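## Task

Take the yellow sponge and the small parcel from beneath the desk and set both on the top of the bookcase. Release them and back the robot away afterwards. The robot must not tip over or finish leaning. Items that stay up only because the robot is still touching or holding them do not count.

## Robot and tools

ROBOT. A Hello Robot Stretch 4 with one arm: an omni-wheel base, a lift that slides up a mast, a telescoping arm that reaches forward, a three-joint wrist (yaw, pitch, roll) and a two-finger gripper. It stands about 1.6 m tall; the base edge is within 0.23 m of the base origin. Cameras: head_camera (420x560 pinhole), head_left_camera and head_right_camera (420x672 fisheye), wrist_camera (616x392 pinhole). Occasionally a loose object gets nudged by an outside push.

FRAMES. Base frame: origin on the floor below the base centre, x ahead, y to the left, z up. hand_pose is reported in this frame, for a point between the open fingertips; with all wrist joints at 0 its axes line up with the base axes. Its printed value may be slightly wrong. The odometry frame is where the base frame was when the scene began.

execute_actions. Argument "actions" is a list holding one action or nothing (empty = just report). Optional "cameras": list of camera names, ["all"], null or omitted for every camera, [] for none; an unknown name rejects the call. An action contains "base", "joints" or both, plus optional "pace" and "contact_limits"; or it is {"end_of_arm": "enable_torque"} by itself. Base and joint motions begin together and may finish at different moments.
- base: exactly one key, each a relative move from where the base last reported itself. translate_m: straight drive in metres, forward positive, -2 to 2. strafe_m: sideways in metres, left positive, -2 to 2. rotate_rad: spin in place in radians, counter-clockwise (left) positive, -3.2 to 3.2.
- joints: absolute targets by name, not offsets. lift_m 0 to 1.2 (metres of lift height); arm_m 0 to 0.55 (metres of extension); wrist_yaw_rad -1.134 to 4.276 (0 straight ahead, positive left, 3.14 tucked back, above 3.4 the arm may block it); wrist_pitch_rad -1.117 to 4.259 (0 level, 1.57 pointing down); wrist_roll_rad -1.117 to 4.259 (0 fingers level, positive turns clockwise viewed from behind); gripper_m -0.038 to 0.141 (fingertip gap in metres; negative means fingers squeeze each other). Joint targets outside range get clipped and flagged; any other bad value or unknown key rejects the call with no motion.
- pace: "slow", "default", "fast" or "max". Base speeds roughly 0.1/0.3/0.4/0.6 m/s and 1/2/3/4 rad/s; with the lift above 0.2 these are reduced, down to 0.3 m/s and 1 rad/s at full height.
- contact_limits: {"arm_m": value} from 0 (gentlest) to 0.75 (firmest), default 0.5; the arm halts on contact beyond that.
- end_of_arm "enable_torque": revives wrist or gripper motors that cut out; they then hold in place.
Joints or base you omit may keep driving toward an earlier target without the status showing it. If any call in a reply reports a stop, the remaining execute_actions, wait and finished_scene calls of that reply are skipped.

wait: "seconds" 0 to 10; commands nothing and returns the same report as an empty action.

zoom_image: "camera" name and "region" [x0, y0, x1, y1] in pixels of that camera's most recent full image, top-left is (0,0), at most 504x504.

finished_scene: "scene" is the number of the current scene; ends it for good after the last command has been held, reports success and gives the next scene's task. Replying with no tool call ends everything.

RESULTS. base_status and joint_status: "done"; "off_target" (stopped short and may still push); "contact_stop_at_<key>" (hit something; that part can go slack, a slack lift may sag under load, slack wheels may roll); "limit_stop_at_<name>", including limit_stop_at_tilt (lean over 6 degrees; lift, arm and wheels go slack and refuse commands until the lean eases) and limit_stop_at_own_body (a joint was about to strike the robot; moving away is allowed); "time_out"; "torque_fault" (a wrist or gripper motor maxed out and went limp until enable_torque). After a stop the old target is dropped. on_its_own lists things not commanded this call; "held at" is the held target, not the actual position. lidar_m: 12 ranges in metres, 30-degree sectors, first straight ahead then counter-clockwise (4th left, 7th behind, 10th right); "-" means nothing seen or closer than 0.25 m; sees from about 0.15 m up to robot height, misses glass and thin legs. wrist_depth_mm: 7x7 grid of depths, 100 to 2000 mm, from top left; robot body visible. base_odometry from wheel turns (slip counts as motion), heading -3.142 to 3.142, left positive. If turned_by_wheels and turned_by_imu disagree by more than about 0.1 rad, a collision or slip likely occurred. base_tilt in degrees, forward and right positive, with a fixed bias up to about 1.5. motor_effort in percent, peak in brackets; wheel positive means turning right. A clear gripper_m effort change at a commanded gap of 0 or more signals a firm grip; the gripper reading and "done" do not prove a hold.

TIPS. Unfold at the start with lift_m 0.4 and wrist_yaw_rad 0 together. Grip by commanding a gap smaller than the object; tighter pulls it inward. If fingertips jam on a surface, lift. Tilting the gripper up while rolled can trigger own-body stops. Avoid driving or turning with over 1 kg held and arm_m above 0.2, especially at fast paces, and avoid long hard pushes with a high gripper. Avoid drops, slams, hard hits and torque faults. Before finishing, open the gripper, withdraw, and confirm the items rest on the bookcase on their own.

Each tool is called after ">>>" in YAML: its name, and indented under it one key for each argument.

## Session

>>> execute_actions:
  actions: []

Scene clock: 0.00 s.
base_odometry: x=+0.000 y=+0.000 heading=+0.000 (m, m, rad; odometry frame)
turned_by_wheels: +0.000 (rad since the last result)
turned_by_imu: +0.000 (rad since the last result)
base_tilt: forward=-0.1 right=-0.6 (deg)
lidar_m: 1.63 1.50 1.13 1.22 1.79 1.80 2.46 1.93 1.93 1.68 1.53 1.57
base_status: not commanded
joint_positions: lift_m=+0.131 arm_m=+0.003 wrist_yaw_rad=+3.111 wrist_pitch_rad=+0.013 wrist_roll_rad=+0.001 gripper_m=+0.057
joint_status: not commanded
motor_effort: lift_m=+19 arm_m=-1 wrist_yaw_rad=+1 wrist_pitch_rad=-6 wrist_roll_rad=+1 gripper_m=-2 wheel_0=-1 wheel_1=-1 wheel_2=+1 (%)
hand_pose: x=-0.1122 y=+0.0961 z=+0.3057 quat_wxyz=(+0.015, -0.007, +0.001, +1.000) (m; base frame)
wrist_depth_mm: - 140 - - - - - / - 125 - - - - 1618 / 103 134 193 - - 1808 1537 / 118 140 270 - - 1808 1537 / 1708 - - - - 1808 1537 / 1205 1255 201 1336 215 1366 1397 / 820 732 798 153 831 878 960
pictures: head_camera, head_left_camera, head_right_camera, wrist_camera
Images, in order (width x height): head_camera 420x560, head_left_camera 420x672, head_right_camera 420x672, wrist_camera 616x392.

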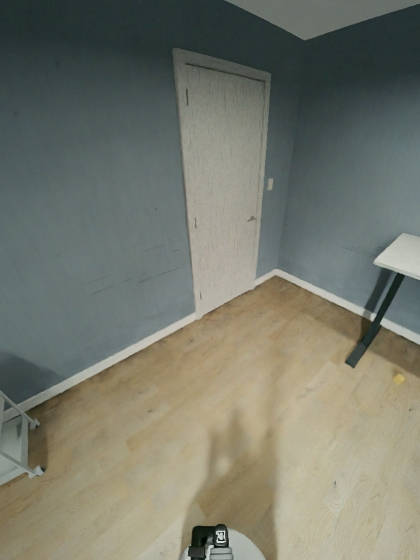

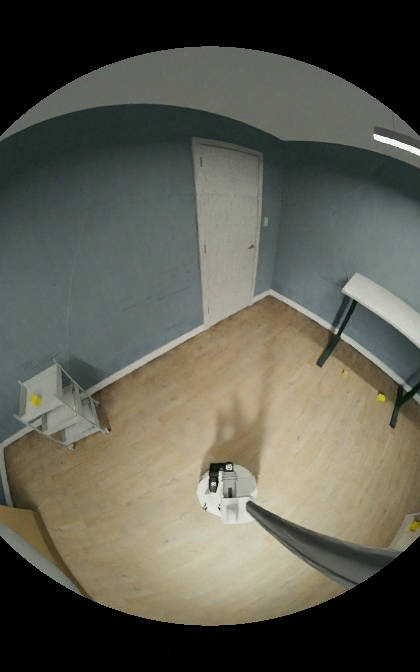

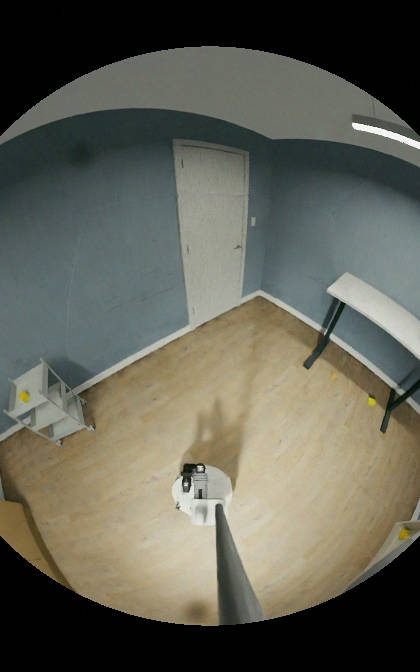

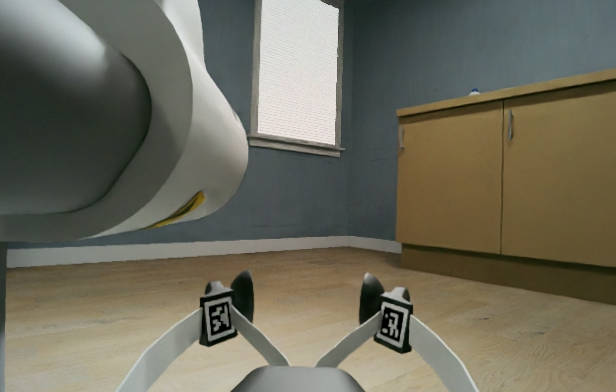

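>>> execute_actions:
  actions:
    - {"base":{"rotate_rad":-1.0},"joints":{"lift_m":0.4,"wrist_yaw_rad":0,"gripper_m":0.12}}

Scene clock: 9.20 s.
base_odometry: x=+0.000 y=+0.000 heading=-0.999 (m, m, rad; odometry frame)
turned_by_wheels: -0.999 (rad since the last result)
turned_by_imu: -0.994 (rad since the last result)
base_tilt: forward=+0.0 right=-0.6 (deg)
lidar_m: 1.53 1.56 1.63 1.49 1.15 1.30 1.81 1.82 2.41 1.91 1.97 1.65
base_status: done
joint_positions: lift_m=+0.400 arm_m=+0.003 wrist_yaw_rad=+0.000 wrist_pitch_rad=+0.013 wrist_roll_rad=+0.001 gripper_m=+0.120
joint_status: all done
motor_effort: lift_m=+22(18) arm_m=-1(1) wrist_yaw_rad=-1(6) wrist_pitch_rad=-5(7) wrist_roll_rad=+1(0) gripper_m=-1(1) wheel_0=+2(7) wheel_1=+2(8) wheel_2=+1(7) (%)
hand_pose: x=+0.4620 y=-0.0873 z=+0.5740 quat_wxyz=(+1.000, +0.000, +0.007, +0.000) (m; base frame)
wrist_depth_mm: 1983 - - - - - - / 1921 - - - - - - / 1921 - 1618 1618 1618 1708 - / 1921 - - - - - - / 1921 - - - - - - / 1863 1756 - - - 1756 - / 1397 1281 1366 150 1430 1397 1499
pictures: head_camera, head_left_camera, head_right_camera, wrist_camera
Images, in order (width x height): head_camera 420x560, head_left_camera 420x672, head_right_camera 420x672, wrist_camera 616x392.

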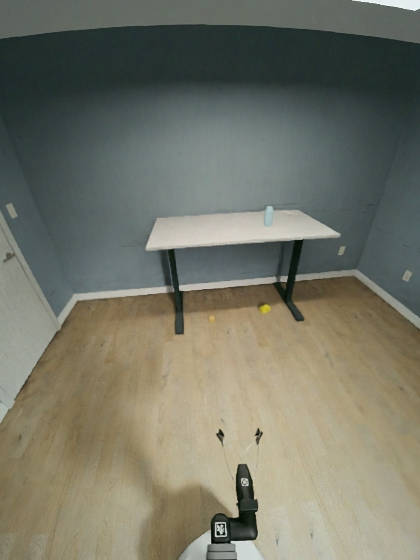

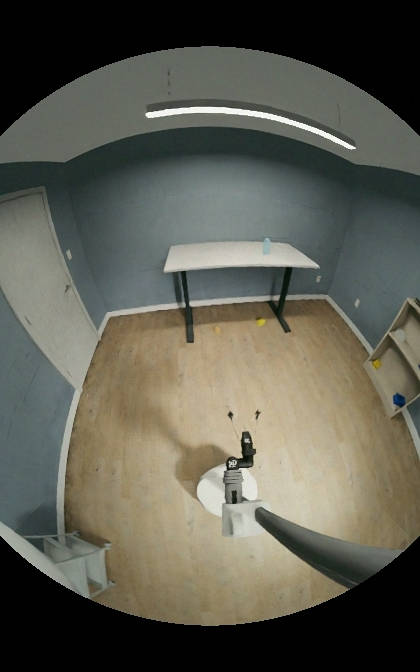

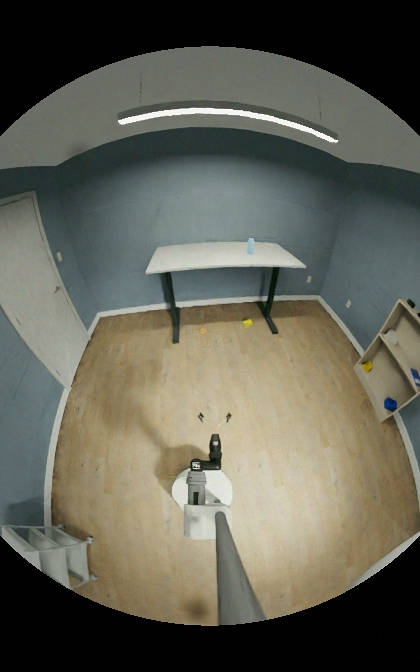

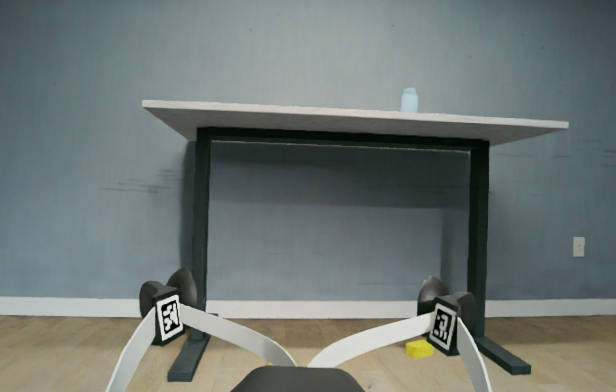

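>>> execute_actions:
  actions:
    - {"base":{"translate_m":0.75},"joints":{"lift_m":0.2,"wrist_pitch_rad":0.6,"gripper_m":0.14},"pace":"fast"}

Scene clock: 19.53 s.
base_odometry: x=+0.406 y=-0.631 heading=-0.999 (m, m, rad; odometry frame)
turned_by_wheels: +0.000 (rad since the last result)
turned_by_imu: -0.001 (rad since the last result)
base_tilt: forward=-0.2 right=-0.6 (deg)
lidar_m: 0.77 0.80 1.66 1.54 1.59 1.72 2.57 2.61 2.33 1.87 1.23 0.85
base_status: done
joint_positions: lift_m=+0.200 arm_m=+0.003 wrist_yaw_rad=+0.000 wrist_pitch_rad=+0.602 wrist_roll_rad=+0.001 gripper_m=+0.140
joint_status: all done
motor_effort: lift_m=+13(22) arm_m=-1(1) wrist_yaw_rad=+1(0) wrist_pitch_rad=-6(5) wrist_roll_rad=+1(0) gripper_m=+0(2) wheel_0=+0(7) wheel_1=+0(5) wheel_2=+1(12) (%)
hand_pose: x=+0.4113 y=-0.0874 z=+0.2152 quat_wxyz=(+0.955, +0.000, +0.296, +0.000) (m; base frame)
wrist_depth_mm: 1160 1160 1229 1229 1229 1255 1308 / 1205 1078 1229 1255 1255 1255 1182 / 878 854 891 904 904 878 931 / 668 691 707 699 715 707 715 / 569 574 580 580 580 580 580 / 480 211 492 492 496 211 496 / 418 413 421 153 415 418 427
pictures: head_camera, head_left_camera, head_right_camera, wrist_camera
Images, in order (width x height): head_camera 420x560, head_left_camera 420x672, head_right_camera 420x672, wrist_camera 616x392.

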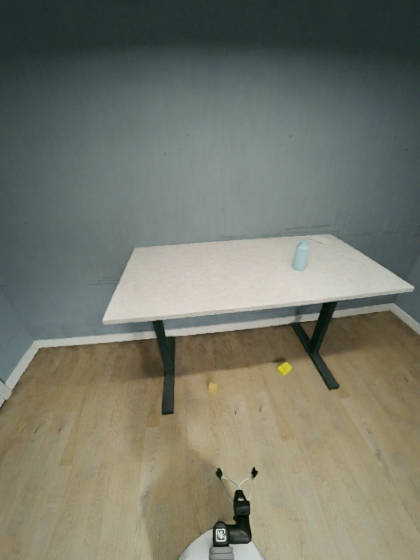

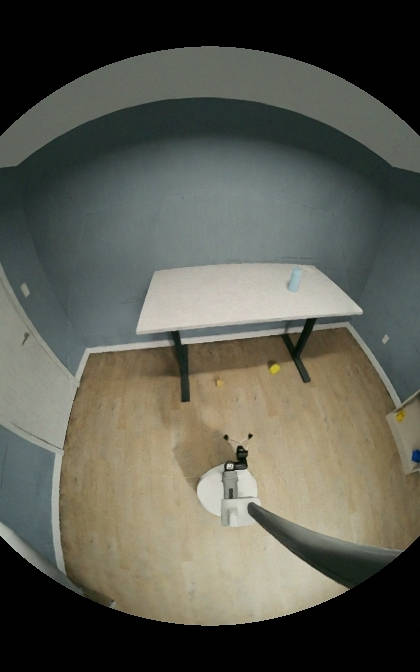

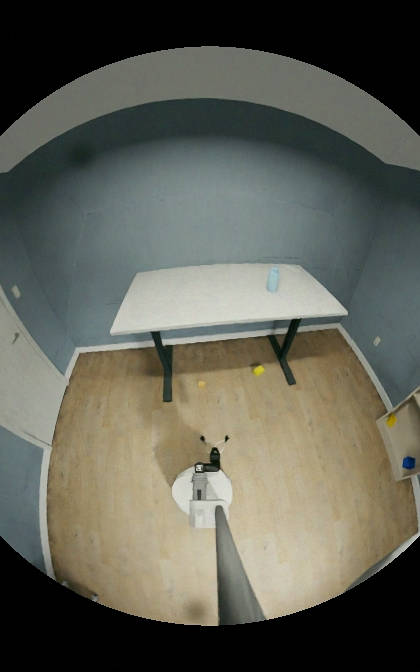

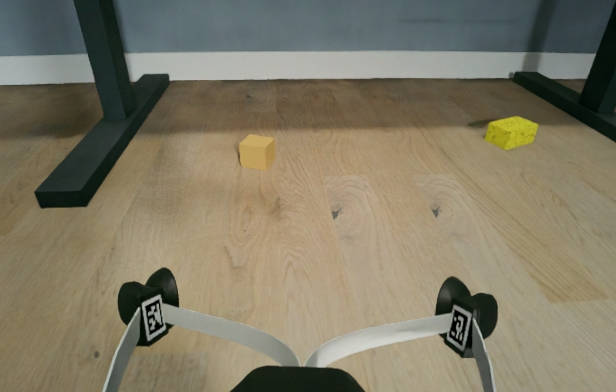

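>>> execute_actions:
  actions:
    - {"base":{"strafe_m":0.107},"joints":{"lift_m":0.05,"wrist_pitch_rad":0.7,"arm_m":0.45},"pace":"fast"}
  cameras: ["head_camera","wrist_camera"]

Scene clock: 29.37 s.
base_odometry: x=+0.496 y=-0.573 heading=-0.999 (m, m, rad; odometry frame)
turned_by_wheels: +0.000 (rad since the last result)
turned_by_imu: +0.002 (rad since the last result)
base_tilt: forward=-0.1 right=-0.6 (deg)
lidar_m: 0.77 0.78 1.55 1.45 1.49 1.62 2.58 2.61 2.45 1.97 1.26 0.83
base_status: done
joint_positions: lift_m=+0.050 arm_m=+0.449 wrist_yaw_rad=+0.000 wrist_pitch_rad=+0.702 wrist_roll_rad=+0.001 gripper_m=+0.140
joint_status: all done
motor_effort: lift_m=+13(15) arm_m=+4(3) wrist_yaw_rad=+0(1) wrist_pitch_rad=-5(5) wrist_roll_rad=+1(0) gripper_m=+0(0) wheel_0=+1(12) wheel_1=-1(10) wheel_2=-1(1) (%)
hand_pose: x=+0.8406 y=-0.0874 z=+0.0424 quat_wxyz=(+0.939, +0.000, +0.344, +0.000) (m; base frame)
wrist_depth_mm: 609 715 768 778 788 798 820 / 469 559 559 564 569 574 580 / 421 439 436 442 449 449 452 / 359 362 362 319 366 370 368 / 306 306 309 310 312 314 312 / 265 212 268 268 270 212 270 / 235 230 236 153 233 232 239
pictures: head_camera, wrist_camera
Images, in order (width x height): head_camera 420x560, wrist_camera 616x392.

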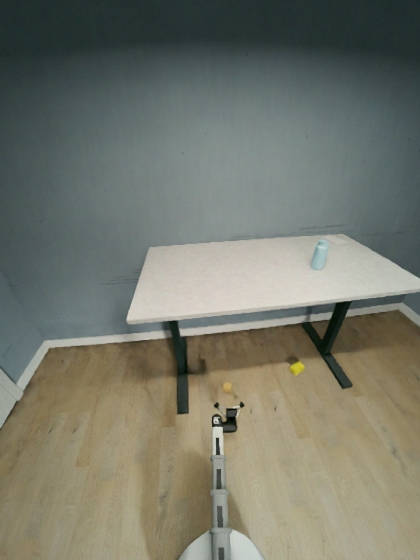

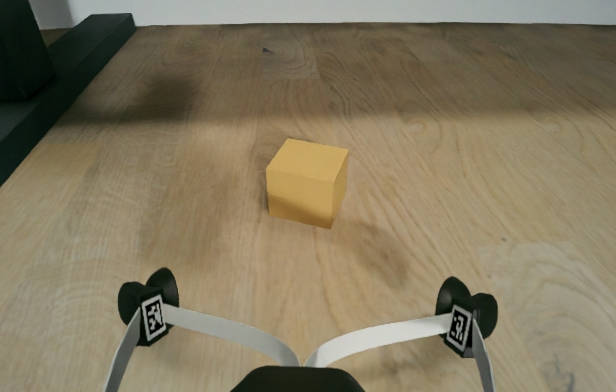

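>>> execute_actions:
  actions:
    - {"base":{"translate_m":0.03},"joints":{"lift_m":0.037,"arm_m":0.54}}
  cameras: ["wrist_camera"]

Scene clock: 36.63 s.
base_odometry: x=+0.512 y=-0.598 heading=-0.999 (m, m, rad; odometry frame)
turned_by_wheels: +0.000 (rad since the last result)
turned_by_imu: +0.002 (rad since the last result)
base_tilt: forward=+0.0 right=-0.5 (deg)
lidar_m: 0.74 0.75 1.56 1.45 1.50 1.65 2.60 2.64 2.43 1.97 1.21 0.79
base_status: done
joint_positions: lift_m=+0.037 arm_m=+0.539 wrist_yaw_rad=+0.000 wrist_pitch_rad=+0.702 wrist_roll_rad=+0.001 gripper_m=+0.140
joint_status: all done
motor_effort: lift_m=+13(14) arm_m=+4(5) wrist_yaw_rad=+0(0) wrist_pitch_rad=-5(5) wrist_roll_rad=+0(0) gripper_m=+0(1) wheel_0=+1(5) wheel_1=+1(6) wheel_2=+2(9) (%)
hand_pose: x=+0.9305 y=-0.0874 z=+0.0294 quat_wxyz=(+0.939, +0.000, +0.344, +0.000) (m; base frame)
wrist_depth_mm: 634 654 676 676 699 707 715 / 488 525 530 530 530 539 549 / 413 413 415 418 421 421 424 / 340 342 342 343 345 345 347 / 287 290 291 225 293 294 296 / 251 211 247 212 254 212 254 / 221 217 224 153 220 220 224
pictures: wrist_camera
Images, in order (width x height): wrist_camera 616x392.

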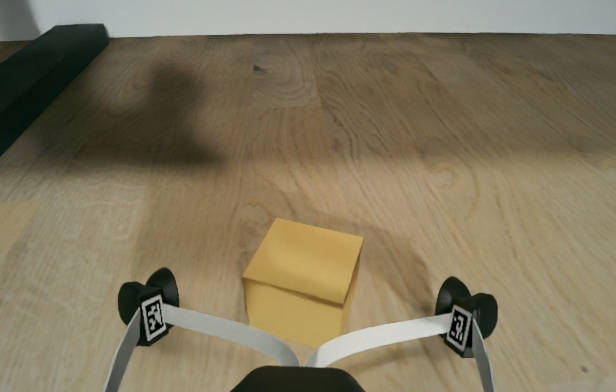

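Looks between the fingers.

>>> execute_actions:
  actions:
    - {"joints":{"gripper_m":0.0}}
  cameras: ["wrist_camera"]

>>> execute_actions:
  actions:
    - {"joints":{"lift_m":0.15,"arm_m":0.0,"wrist_pitch_rad":0.3},"pace":"fast"}

Scene clock: 43.20 s.
base_odometry: x=+0.512 y=-0.598 heading=-0.999 (m, m, rad; odometry frame)
turned_by_wheels: +0.000 (rad since the last result)
turned_by_imu: +0.002 (rad since the last result)
base_tilt: forward=+0.0 right=-0.6 (deg)
lidar_m: 0.73 0.75 1.57 1.45 1.48 1.67 2.61 2.64 2.43 1.96 1.19 0.80
base_status: not commanded
joint_positions: lift_m=+0.037 arm_m=+0.539 wrist_yaw_rad=+0.000 wrist_pitch_rad=+0.702 wrist_roll_rad=+0.001 gripper_m=+0.001
joint_status: all done
motor_effort: lift_m=+13(12) arm_m=+4(4) wrist_yaw_rad=+0(0) wrist_pitch_rad=-6(5) wrist_roll_rad=+0(0) gripper_m=-21(22) wheel_0=+1(2) wheel_1=+2(2) wheel_2=+1(2) (%)
hand_pose: x=+0.9305 y=-0.0874 z=+0.0293 quat_wxyz=(+0.939, +0.000, +0.344, +0.000) (m; base frame)
wrist_depth_mm: 615 661 683 683 699 707 715 / 480 525 525 530 535 539 544 / 413 413 415 415 415 418 421 / 338 340 343 343 343 345 347 / 287 289 289 211 293 293 293 / 249 251 196 193 199 255 255 / 220 211 217 216 214 214 224
pictures: wrist_camera
Images, in order (width x height): wrist_camera 616x392.

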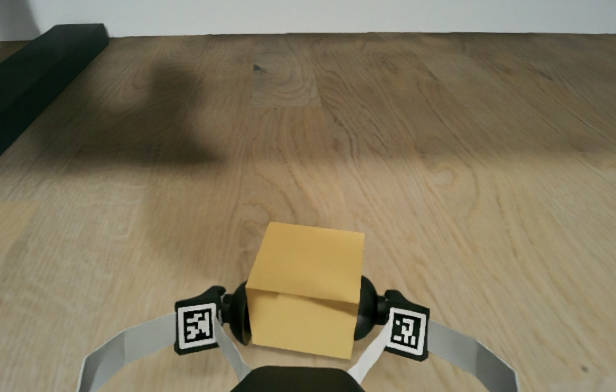

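Scene clock: 45.37 s.
base_odometry: x=+0.512 y=-0.598 heading=-0.999 (m, m, rad; odometry frame)
turned_by_wheels: +0.000 (rad since the last result)
turned_by_imu: +0.001 (rad since the last result)
base_tilt: forward=-0.1 right=-0.4 (deg)
lidar_m: 0.73 0.76 1.55 1.43 1.49 1.67 2.58 2.67 2.41 1.96 1.20 0.80
base_status: not commanded
joint_positions: lift_m=+0.150 arm_m=+0.003 wrist_yaw_rad=+0.000 wrist_pitch_rad=+0.303 wrist_roll_rad=+0.001 gripper_m=+0.001
joint_status: all done
joint sent to its limit — the command would take arm_m past its lower limit, so that joint was sent only as far as its limit.
motor_effort: lift_m=+22(26) arm_m=-4(1) wrist_yaw_rad=+1(1) wrist_pitch_rad=-8(13) wrist_roll_rad=+0(0) gripper_m=-20(21) wheel_0=+1(2) wheel_1=+2(1) wheel_2=+1(2) (%)
hand_pose: x=+0.4494 y=-0.0875 z=+0.2418 quat_wxyz=(+0.989, +0.000, +0.151, +0.000) (m; base frame)
wrist_depth_mm: 1138 1118 1182 1205 1205 1229 1255 / 1160 1160 1205 1229 1255 1281 1281 / 1229 1229 1255 1308 1308 1336 1366 / 1255 1042 1281 1308 1255 1366 1281 / 842 788 854 212 878 891 842 / 621 603 196 195 199 661 661 / 504 473 480 216 484 488 525
pictures: head_camera, head_left_camera, head_right_camera, wrist_camera
Images, in order (width x height): head_camera 420x560, head_left_camera 420x672, head_right_camera 420x672, wrist_camera 616x392.

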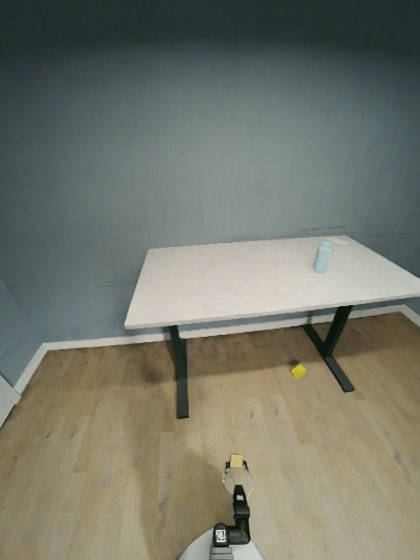

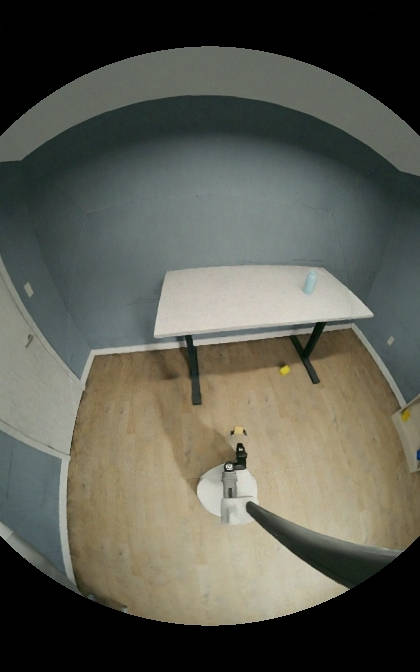

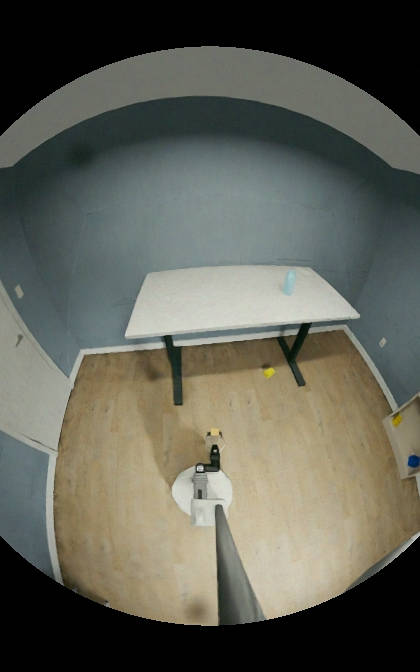

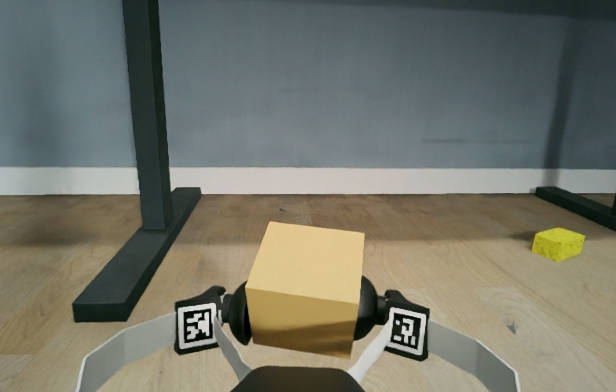

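Turn toward bookcase (right), raising the lift.

>>> execute_actions:
  actions:
    - {"base":{"rotate_rad":-1.45},"joints":{"lift_m":1.0,"wrist_pitch_rad":0.0}}

Scene clock: 52.43 s.
base_odometry: x=+0.512 y=-0.598 heading=-2.449 (m, m, rad; odometry frame)
turned_by_wheels: -1.450 (rad since the last result)
turned_by_imu: -1.442 (rad since the last result)
base_tilt: forward=-0.1 right=-0.6 (deg)
lidar_m: 1.94 1.05 0.75 0.73 0.75 1.51 1.43 1.53 1.67 2.59 2.70 2.04
base_status: done
joint_positions: lift_m=+1.000 arm_m=+0.003 wrist_yaw_rad=+0.000 wrist_pitch_rad=+0.003 wrist_roll_rad=+0.001 gripper_m=+0.001
joint_status: all done
motor_effort: lift_m=+23(19) arm_m=-4(4) wrist_yaw_rad=+2(0) wrist_pitch_rad=-9(14) wrist_roll_rad=+0(1) gripper_m=-20(22) wheel_0=+1(8) wheel_1=+0(5) wheel_2=-1(8) (%)
hand_pose: x=+0.4625 y=-0.0874 z=+1.1770 quat_wxyz=(+1.000, +0.000, +0.001, +0.000) (m; base frame)
wrist_depth_mm: - - - - - - - / - - - - - - - / - - - - - - - / - - - - - - - / - - - 212 1921 - - / - - 196 195 200 - - / - - - 215 1983 1708 -
pictures: head_camera, head_left_camera, head_right_camera, wrist_camera
Images, in order (width x height): head_camera 420x560, head_left_camera 420x672, head_right_camera 420x672, wrist_camera 616x392.

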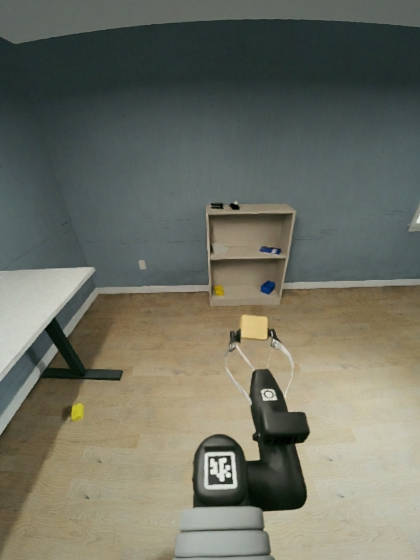

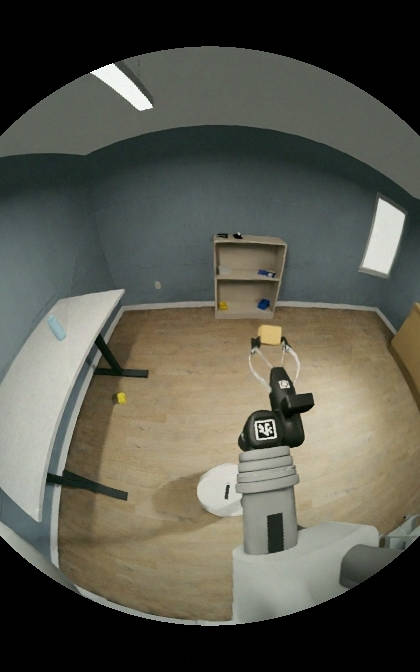

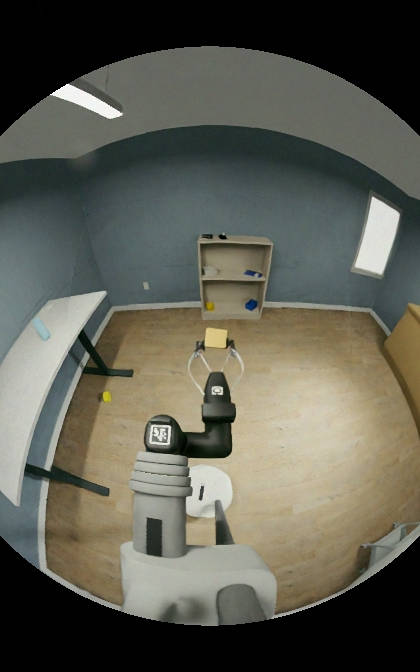

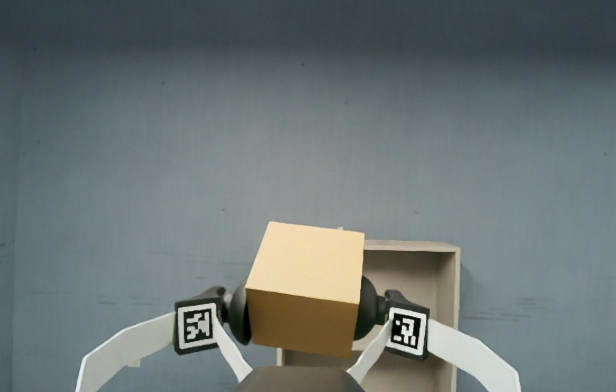

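>>> execute_actions:
  actions:
    - {"base":{"strafe_m":-0.4},"pace":"fast"}
  cameras: []

>>> execute_actions:
  actions:
    - {"base":{"translate_m":1.1},"joints":{"wrist_pitch_rad":0.4,"lift_m":1.15},"pace":"fast"}

Scene clock: 61.73 s.
base_odometry: x=+0.257 y=-0.290 heading=-2.449 (m, m, rad; odometry frame)
turned_by_wheels: +0.000 (rad since the last result)
turned_by_imu: +0.001 (rad since the last result)
base_tilt: forward=-0.1 right=-0.5 (deg)
lidar_m: 1.95 1.62 1.18 1.14 2.01 1.52 1.46 1.37 1.38 2.17 2.29 2.35
base_status: done
joint_positions: lift_m=+1.000 arm_m=+0.003 wrist_yaw_rad=+0.000 wrist_pitch_rad=+0.003 wrist_roll_rad=+0.001 gripper_m=+0.001
joint_status: not commanded
motor_effort: lift_m=+23(22) arm_m=-4(4) wrist_yaw_rad=+1(1) wrist_pitch_rad=-8(10) wrist_roll_rad=+0(1) gripper_m=-20(21) wheel_0=+1(11) wheel_1=+2(11) wheel_2=-1(0) (%)
hand_pose: x=+0.4625 y=-0.0874 z=+1.1770 quat_wxyz=(+1.000, +0.000, +0.001, +0.000) (m; base frame)
wrist_depth_mm: - - - - - - - / - - - - - - - / - - - - - - - / - - - - - - - / - - - 211 - - - / - - 196 194 198 - - / - - 1756 215 - - -
pictures: none
No camera images: the call's "cameras" was empty. Leave "cameras" out to get every camera's image.

Scene clock: 66.27 s.
base_odometry: x=-0.590 y=-0.993 heading=-2.449 (m, m, rad; odometry frame)
turned_by_wheels: +0.000 (rad since the last result)
turned_by_imu: -0.003 (rad since the last result)
base_tilt: forward=+0.0 right=-0.5 (deg)
lidar_m: 0.82 0.88 1.68 1.12 1.20 1.62 2.57 2.30 2.28 2.18 1.62 0.87
base_status: done
joint_positions: lift_m=+1.150 arm_m=+0.003 wrist_yaw_rad=+0.000 wrist_pitch_rad=+0.403 wrist_roll_rad=+0.001 gripper_m=+0.001
joint_status: all done
motor_effort: lift_m=+22(25) arm_m=-4(4) wrist_yaw_rad=+1(1) wrist_pitch_rad=-5(6) wrist_roll_rad=+0(0) gripper_m=-20(21) wheel_0=+1(6) wheel_1=+1(9) wheel_2=+1(10) (%)
hand_pose: x=+0.4394 y=-0.0874 z=+1.2149 quat_wxyz=(+0.980, +0.000, +0.200, +0.000) (m; base frame)
wrist_depth_mm: 842 831 842 842 831 820 809 / 891 878 891 878 866 866 866 / 931 931 917 917 917 904 904 / 778 741 759 788 798 946 946 / 778 991 976 213 831 1008 1008 / 866 976 196 194 198 1078 1098 / 1160 878 878 215 798 1138 1160
pictures: head_camera, head_left_camera, head_right_camera, wrist_camera
Images, in order (width x height): head_camera 420x560, head_left_camera 420x672, head_right_camera 420x672, wrist_camera 616x392.

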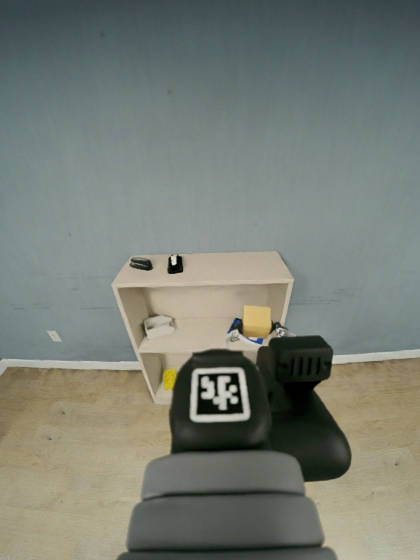

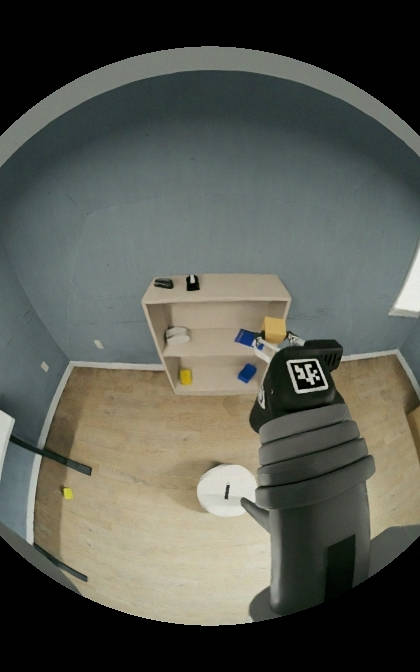

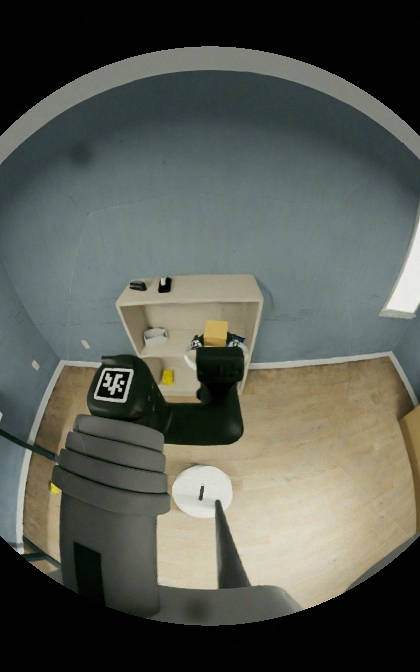

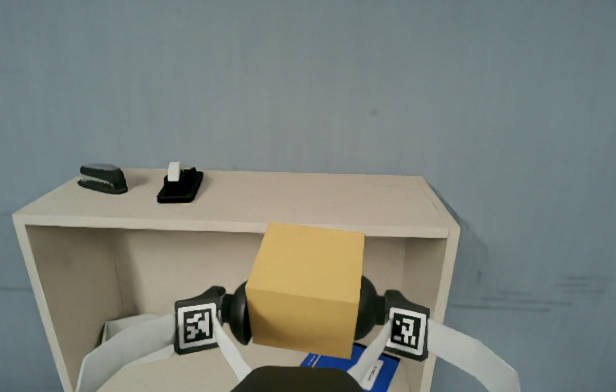

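>>> execute_actions:
  actions:
    - {"joints":{"arm_m":0.53},"pace":"fast"}
  cameras: []

>>> execute_actions:
  actions:
    - {"joints":{"lift_m":1.04}}
  cameras: ["wrist_camera","head_left_camera"]

Scene clock: 75.20 s.
base_odometry: x=-0.590 y=-0.993 heading=-2.449 (m, m, rad; odometry frame)
turned_by_wheels: +0.000 (rad since the last result)
turned_by_imu: +0.002 (rad since the last result)
base_tilt: forward=-0.1 right=-0.4 (deg)
lidar_m: 0.83 0.88 1.65 1.12 1.19 1.62 2.59 2.27 2.29 2.19 1.63 0.89
base_status: not commanded
joint_positions: lift_m=+1.150 arm_m=+0.529 wrist_yaw_rad=+0.000 wrist_pitch_rad=+0.402 wrist_roll_rad=+0.001 gripper_m=+0.001
joint_status: all done
motor_effort: lift_m=+21(22) arm_m=+4(2) wrist_yaw_rad=+0(0) wrist_pitch_rad=-8(8) wrist_roll_rad=+0(1) gripper_m=-22(21) wheel_0=+2(1) wheel_1=+1(1) wheel_2=+2(1) (%)
hand_pose: x=+0.9657 y=-0.0874 z=+1.2149 quat_wxyz=(+0.980, +0.000, +0.200, +0.000) (m; base frame)
wrist_depth_mm: 364 362 362 359 355 355 353 / 384 379 379 379 377 375 370 / 404 402 399 399 394 394 394 / 430 424 424 421 415 418 413 / 452 455 445 212 442 442 439 / 442 469 196 195 198 466 466 / 355 343 349 215 355 355 394
pictures: none
No camera images: the call's "cameras" was empty. Leave "cameras" out to get every camera's image.

Scene clock: 76.70 s.
base_odometry: x=-0.590 y=-0.993 heading=-2.449 (m, m, rad; odometry frame)
turned_by_wheels: +0.000 (rad since the last result)
turned_by_imu: +0.001 (rad since the last result)
base_tilt: forward=-0.2 right=-0.6 (deg)
lidar_m: 0.84 0.89 1.66 1.09 1.19 1.64 2.59 2.27 2.29 2.18 1.62 0.87
base_status: not commanded
joint_positions: lift_m=+1.040 arm_m=+0.529 wrist_yaw_rad=+0.000 wrist_pitch_rad=+0.403 wrist_roll_rad=+0.001 gripper_m=+0.001
joint_status: all done
motor_effort: lift_m=+13(18) arm_m=+4(4) wrist_yaw_rad=+0(0) wrist_pitch_rad=-6(8) wrist_roll_rad=+0(0) gripper_m=-21(23) wheel_0=+2(1) wheel_1=+1(1) wheel_2=+1(1) (%)
hand_pose: x=+0.9657 y=-0.0874 z=+1.1056 quat_wxyz=(+0.980, +0.000, +0.200, +0.000) (m; base frame)
wrist_depth_mm: 366 364 362 362 357 357 353 / 384 382 382 377 377 375 373 / 407 404 402 399 397 397 394 / 430 427 421 421 421 415 413 / 338 357 359 212 366 370 373 / 281 283 196 194 199 291 291 / 233 218 220 215 222 224 239
pictures: head_left_camera, wrist_camera
Images, in order (width x height): head_left_camera 420x672, wrist_camera 616x392.

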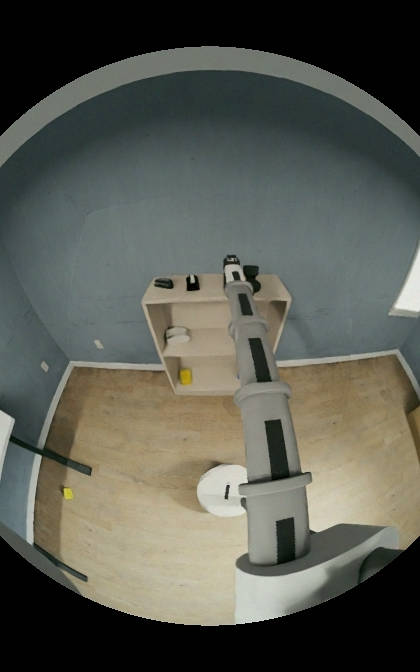

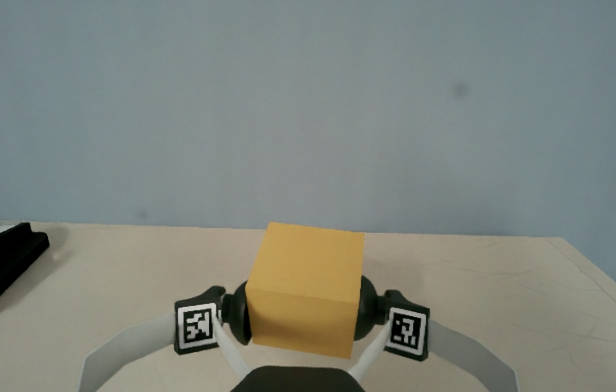

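>>> execute_actions:
  actions:
    - {"joints":{"lift_m":1.022},"pace":"slow"}
  cameras: []

>>> execute_actions:
  actions:
    - {"joints":{"gripper_m":0.12}}
  cameras: ["wrist_camera"]

>>> execute_actions:
  actions:
    - {"joints":{"lift_m":1.12},"pace":"fast"}
  cameras: ["wrist_camera"]

Scene clock: 89.03 s.
base_odometry: x=-0.590 y=-0.993 heading=-2.449 (m, m, rad; odometry frame)
turned_by_wheels: +0.000 (rad since the last result)
turned_by_imu: +0.001 (rad since the last result)
base_tilt: forward=+0.0 right=-0.5 (deg)
lidar_m: 0.83 0.89 1.66 1.13 1.21 1.65 2.58 2.27 2.29 2.19 1.63 0.89
base_status: not commanded
joint_positions: lift_m=+1.022 arm_m=+0.529 wrist_yaw_rad=+0.000 wrist_pitch_rad=+0.403 wrist_roll_rad=+0.001 gripper_m=+0.001
joint_status: all done
motor_effort: lift_m=+13(15) arm_m=+4(4) wrist_yaw_rad=+0(2) wrist_pitch_rad=-7(8) wrist_roll_rad=+0(1) gripper_m=-23(23) wheel_0=+2(1) wheel_1=+1(1) wheel_2=+1(1) (%)
hand_pose: x=+0.9657 y=-0.0874 z=+1.0876 quat_wxyz=(+0.980, +0.000, +0.200, +0.000) (m; base frame)
wrist_depth_mm: 364 364 362 357 357 357 355 / 384 382 379 379 375 375 370 / 404 402 402 399 394 394 392 / 421 421 421 415 413 415 413 / 317 322 324 211 332 332 334 / 252 255 196 195 199 263 263 / 209 197 205 213 200 202 220
pictures: none
No camera images: the call's "cameras" was empty. Leave "cameras" out to get every camera's image.

Scene clock: 91.10 s.
base_odometry: x=-0.590 y=-0.993 heading=-2.449 (m, m, rad; odometry frame)
turned_by_wheels: +0.000 (rad since the last result)
turned_by_imu: +0.001 (rad since the last result)
base_tilt: forward=-0.1 right=-0.5 (deg)
lidar_m: 0.84 0.89 1.68 1.13 1.19 1.62 2.58 2.26 2.28 2.18 1.63 0.88
base_status: not commanded
joint_positions: lift_m=+1.022 arm_m=+0.529 wrist_yaw_rad=+0.000 wrist_pitch_rad=+0.402 wrist_roll_rad=+0.001 gripper_m=+0.120
joint_status: all done
motor_effort: lift_m=+13(13) arm_m=+4(4) wrist_yaw_rad=+0(0) wrist_pitch_rad=-5(8) wrist_roll_rad=+0(0) gripper_m=-1(22) wheel_0=+1(1) wheel_1=+1(1) wheel_2=+1(1) (%)
hand_pose: x=+0.9658 y=-0.0874 z=+1.0878 quat_wxyz=(+0.980, +0.000, +0.200, +0.000) (m; base frame)
wrist_depth_mm: 364 362 362 359 357 355 353 / 382 379 379 379 375 373 370 / 404 399 402 399 397 397 392 / 424 421 421 415 413 418 413 / 319 322 327 231 332 336 338 / 253 236 224 215 238 252 265 / 210 204 213 149 208 209 220
pictures: wrist_camera
Images, in order (width x height): wrist_camera 616x392.

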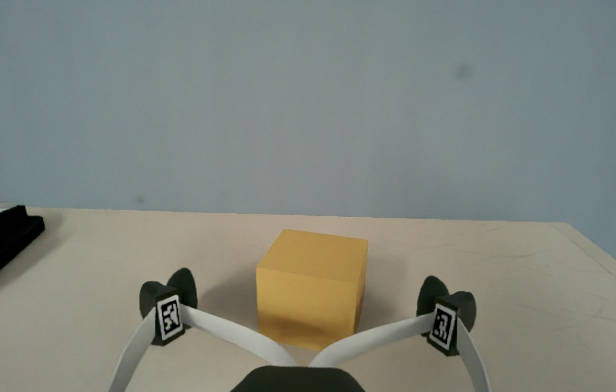

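Scene clock: 92.27 s.
base_odometry: x=-0.590 y=-0.993 heading=-2.449 (m, m, rad; odometry frame)
turned_by_wheels: +0.000 (rad since the last result)
turned_by_imu: +0.000 (rad since the last result)
base_tilt: forward=-0.1 right=-0.4 (deg)
lidar_m: 0.84 0.88 1.64 1.13 1.15 1.63 2.56 2.29 2.30 2.18 1.64 0.89
base_status: not commanded
joint_positions: lift_m=+1.120 arm_m=+0.529 wrist_yaw_rad=+0.000 wrist_pitch_rad=+0.402 wrist_roll_rad=+0.001 gripper_m=+0.120
joint_status: all done
motor_effort: lift_m=+22(25) arm_m=+4(4) wrist_yaw_rad=-1(0) wrist_pitch_rad=-6(6) wrist_roll_rad=+0(0) gripper_m=+0(2) wheel_0=+2(1) wheel_1=+1(1) wheel_2=+2(1) (%)
hand_pose: x=+0.9657 y=-0.0874 z=+1.1850 quat_wxyz=(+0.980, +0.000, +0.200, +0.000) (m; base frame)
wrist_depth_mm: 362 364 362 359 357 355 355 / 384 382 379 377 377 373 373 / 404 402 399 399 397 397 389 / 430 424 424 424 421 415 413 / 455 452 449 449 445 442 442 / 382 373 392 413 394 399 462 / 330 322 336 149 329 330 349
pictures: wrist_camera
Images, in order (width x height): wrist_camera 616x392.

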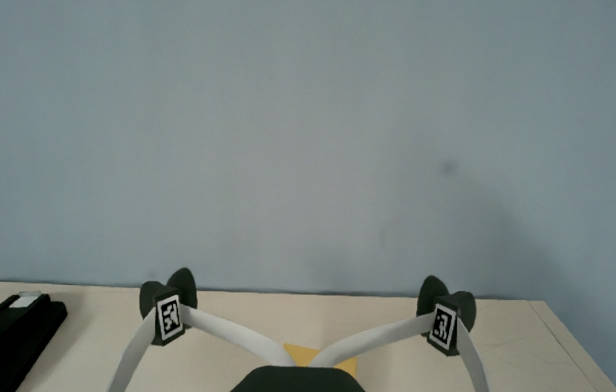

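>>> execute_actions:
  actions:
    - {"base":{"translate_m":-0.15},"joints":{"arm_m":0.0},"pace":"fast"}
  cameras: []

>>> execute_actions:
  actions:
    - {"base":{"rotate_rad":1.45},"joints":{"lift_m":0.2,"wrist_pitch_rad":0.7,"gripper_m":0.14},"pace":"fast"}

Scene clock: 104.57 s.
base_odometry: x=-0.474 y=-0.897 heading=-2.449 (m, m, rad; odometry frame)
turned_by_wheels: +0.000 (rad since the last result)
turned_by_imu: +0.002 (rad since the last result)
base_tilt: forward=-0.1 right=-0.5 (deg)
lidar_m: 0.98 1.05 1.86 1.12 1.18 1.63 2.42 2.16 2.30 2.20 1.82 1.04
base_status: done
joint_positions: lift_m=+1.120 arm_m=+0.003 wrist_yaw_rad=+0.000 wrist_pitch_rad=+0.402 wrist_roll_rad=+0.001 gripper_m=+0.120
joint_status: all done
joint sent to its limit — the command would take arm_m past its lower limit, so that joint was sent only as far as its limit.
motor_effort: lift_m=+22(22) arm_m=-4(6) wrist_yaw_rad=+2(0) wrist_pitch_rad=-5(6) wrist_roll_rad=+0(0) gripper_m=+0(1) wheel_0=-1(5) wheel_1=-2(5) wheel_2=-1(9) (%)
hand_pose: x=+0.4395 y=-0.0875 z=+1.1849 quat_wxyz=(+0.980, +0.000, +0.200, +0.000) (m; base frame)
wrist_depth_mm: 976 976 976 946 976 960 946 / 1025 1025 1008 1025 1025 1008 1008 / 1098 1042 1042 1060 1060 1060 1042 / 1138 1008 1078 1098 842 1098 1118 / 1205 1118 1138 1138 1138 1182 1182 / 1281 917 1060 1118 917 1229 1255 / 1397 1118 1336 150 1205 1336 1336
pictures: none
No camera images: the call's "cameras" was empty. Leave "cameras" out to get every camera's image.

Scene clock: 107.97 s.
base_odometry: x=-0.474 y=-0.897 heading=-0.999 (m, m, rad; odometry frame)
turned_by_wheels: +1.450 (rad since the last result)
turned_by_imu: +1.446 (rad since the last result)
base_tilt: forward=-0.1 right=-0.5 (deg)
lidar_m: 1.12 1.15 1.48 2.42 2.15 2.38 2.21 2.10 1.40 0.99 1.02 1.67
base_status: done
joint_positions: lift_m=+0.200 arm_m=+0.003 wrist_yaw_rad=+0.000 wrist_pitch_rad=+0.702 wrist_roll_rad=+0.001 gripper_m=+0.140
joint_status: all done
motor_effort: lift_m=+14(18) arm_m=-4(4) wrist_yaw_rad=+2(2) wrist_pitch_rad=-5(3) wrist_roll_rad=+0(0) gripper_m=-1(1) wheel_0=-1(8) wheel_1=-1(6) wheel_2=-1(5) (%)
hand_pose: x=+0.3944 y=-0.0874 z=+0.1923 quat_wxyz=(+0.939, +0.000, +0.344, +0.000) (m; base frame)
wrist_depth_mm: 1281 1281 1281 1182 1308 1336 1336 / 931 931 931 917 946 946 960 / 723 723 732 732 732 741 750 / 591 597 603 609 609 603 609 / 504 508 517 512 512 512 512 / 439 211 445 445 449 212 449 / 389 382 392 153 384 384 394
pictures: head_camera, head_left_camera, head_right_camera, wrist_camera
Images, in order (width x height): head_camera 420x560, head_left_camera 420x672, head_right_camera 420x672, wrist_camera 616x392.

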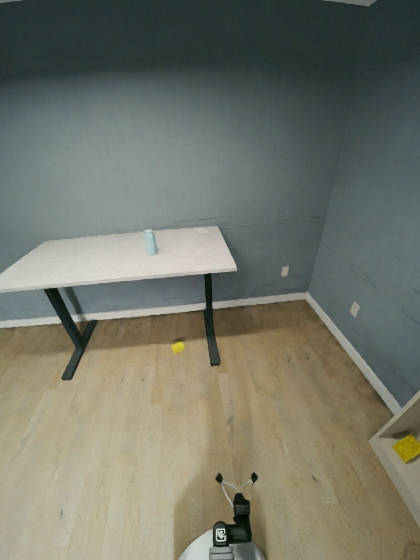

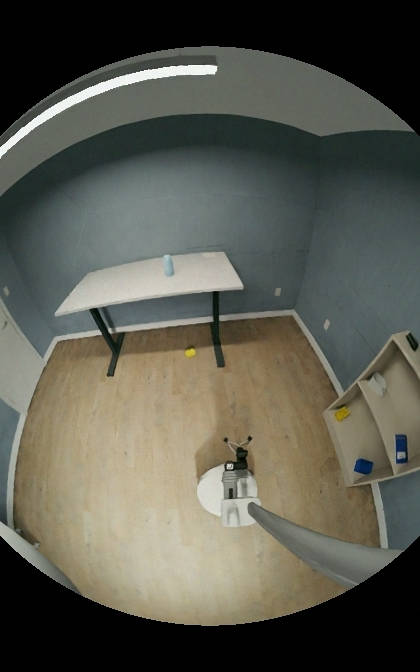

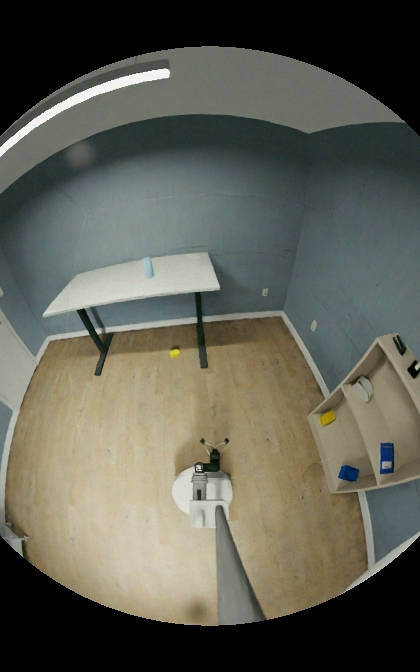

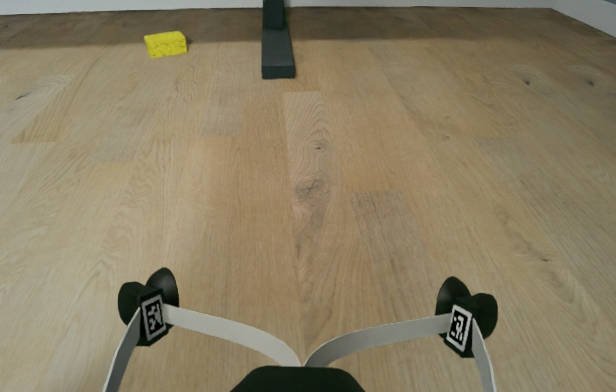

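>>> execute_actions:
  actions:
    - {"base":{"strafe_m":0.4},"pace":"fast"}
  cameras: []

>>> execute_actions:
  actions:
    - {"base":{"translate_m":0.45},"joints":{"lift_m":0.05,"arm_m":0.42},"pace":"fast"}
  cameras: ["head_camera","wrist_camera"]

Scene clock: 116.10 s.
base_odometry: x=-0.138 y=-0.681 heading=-0.999 (m, m, rad; odometry frame)
turned_by_wheels: +0.000 (rad since the last result)
turned_by_imu: +0.003 (rad since the last result)
base_tilt: forward=+0.0 right=-0.5 (deg)
lidar_m: 1.08 1.12 2.16 2.01 1.81 1.96 2.26 2.29 1.84 1.39 1.43 1.18
base_status: done
joint_positions: lift_m=+0.200 arm_m=+0.003 wrist_yaw_rad=+0.000 wrist_pitch_rad=+0.702 wrist_roll_rad=+0.001 gripper_m=+0.140
joint_status: not commanded
motor_effort: lift_m=+14(14) arm_m=-4(4) wrist_yaw_rad=+1(1) wrist_pitch_rad=-6(5) wrist_roll_rad=+0(0) gripper_m=-1(0) wheel_0=+1(14) wheel_1=-1(11) wheel_2=+0(2) (%)
hand_pose: x=+0.3944 y=-0.0874 z=+0.1923 quat_wxyz=(+0.939, +0.000, +0.344, +0.000) (m; base frame)
wrist_depth_mm: 1182 1255 1281 1308 1205 1308 1336 / 931 917 917 917 931 931 946 / 723 732 732 741 732 741 741 / 597 597 597 597 609 609 603 / 504 508 508 512 517 512 517 / 433 212 445 449 449 212 445 / 387 379 392 153 384 387 392
pictures: none
No camera images: the call's "cameras" was empty. Leave "cameras" out to get every camera's image.

Scene clock: 118.50 s.
base_odometry: x=+0.106 y=-1.059 heading=-0.999 (m, m, rad; odometry frame)
turned_by_wheels: +0.000 (rad since the last result)
turned_by_imu: -0.001 (rad since the last result)
base_tilt: forward=-0.1 right=-0.5 (deg)
lidar_m: 0.64 0.66 0.83 2.04 2.10 2.14 2.70 2.69 1.47 1.34 1.67 0.70
base_status: done
joint_positions: lift_m=+0.050 arm_m=+0.419 wrist_yaw_rad=+0.000 wrist_pitch_rad=+0.702 wrist_roll_rad=+0.001 gripper_m=+0.140
joint_status: all done
motor_effort: lift_m=+13(8) arm_m=+3(1) wrist_yaw_rad=+1(2) wrist_pitch_rad=-4(6) wrist_roll_rad=+0(0) gripper_m=+0(0) wheel_0=-1(8) wheel_1=+1(8) wheel_2=+2(12) (%)
hand_pose: x=+0.8106 y=-0.0874 z=+0.0424 quat_wxyz=(+0.939, +0.000, +0.344, +0.000) (m; base frame)
wrist_depth_mm: 668 683 691 707 723 723 389 / 559 559 559 564 569 517 397 / 439 439 439 442 445 449 402 / 359 364 315 304 364 366 355 / 306 307 300 303 310 312 312 / 266 211 268 270 271 212 270 / 236 231 237 153 233 233 238
pictures: head_camera, wrist_camera
Images, in order (width x height): head_camera 420x560, wrist_camera 616x392.

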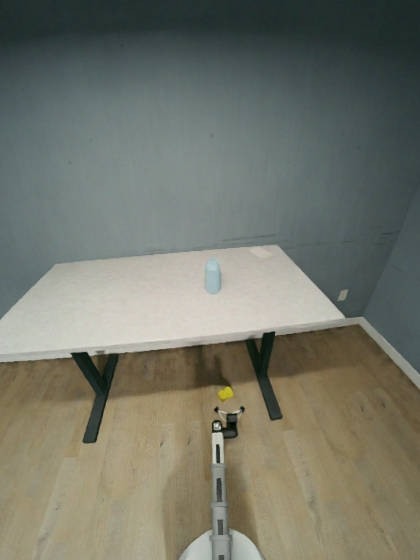

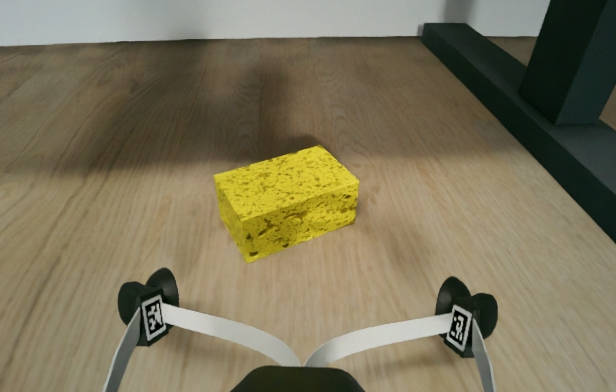

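>>> execute_actions:
  actions:
    - {"base":{"strafe_m":-0.13},"joints":{"wrist_yaw_rad":0.5}}
  cameras: ["head_camera","wrist_camera"]

Scene clock: 126.43 s.
base_odometry: x=-0.004 y=-1.129 heading=-0.999 (m, m, rad; odometry frame)
turned_by_wheels: +0.000 (rad since the last result)
turned_by_imu: +0.001 (rad since the last result)
base_tilt: forward=-0.2 right=-0.5 (deg)
lidar_m: 0.64 0.66 0.86 2.17 2.24 2.22 2.69 2.45 1.34 1.22 1.56 0.70
base_status: done
joint_positions: lift_m=+0.050 arm_m=+0.419 wrist_yaw_rad=+0.500 wrist_pitch_rad=+0.702 wrist_roll_rad=+0.001 gripper_m=+0.140
joint_status: all done
motor_effort: lift_m=+13(13) arm_m=+3(3) wrist_yaw_rad=+2(8) wrist_pitch_rad=-5(5) wrist_roll_rad=+0(0) gripper_m=+2(0) wheel_0=-1(8) wheel_1=+0(8) wheel_2=+1(2) (%)
hand_pose: x=+0.8255 y=+0.0289 z=+0.0424 quat_wxyz=(+0.910, -0.085, +0.333, +0.232) (m; base frame)
wrist_depth_mm: 778 768 768 732 676 640 597 / 559 559 564 559 569 569 580 / 442 442 442 442 449 445 449 / 359 364 364 294 317 366 370 / 306 307 309 294 301 312 312 / 265 212 267 268 270 212 270 / 235 230 236 153 232 233 238
pictures: head_camera, wrist_camera
Images, in order (width x height): head_camera 420x560, wrist_camera 616x392.

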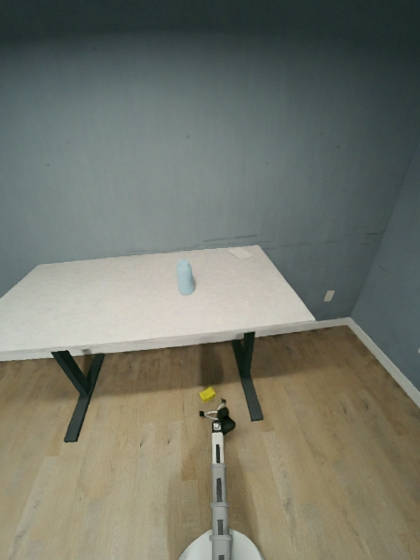

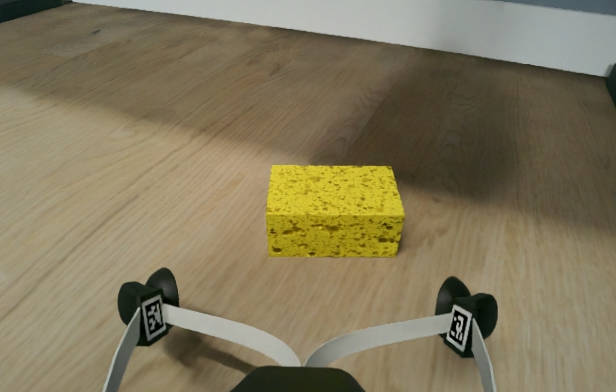

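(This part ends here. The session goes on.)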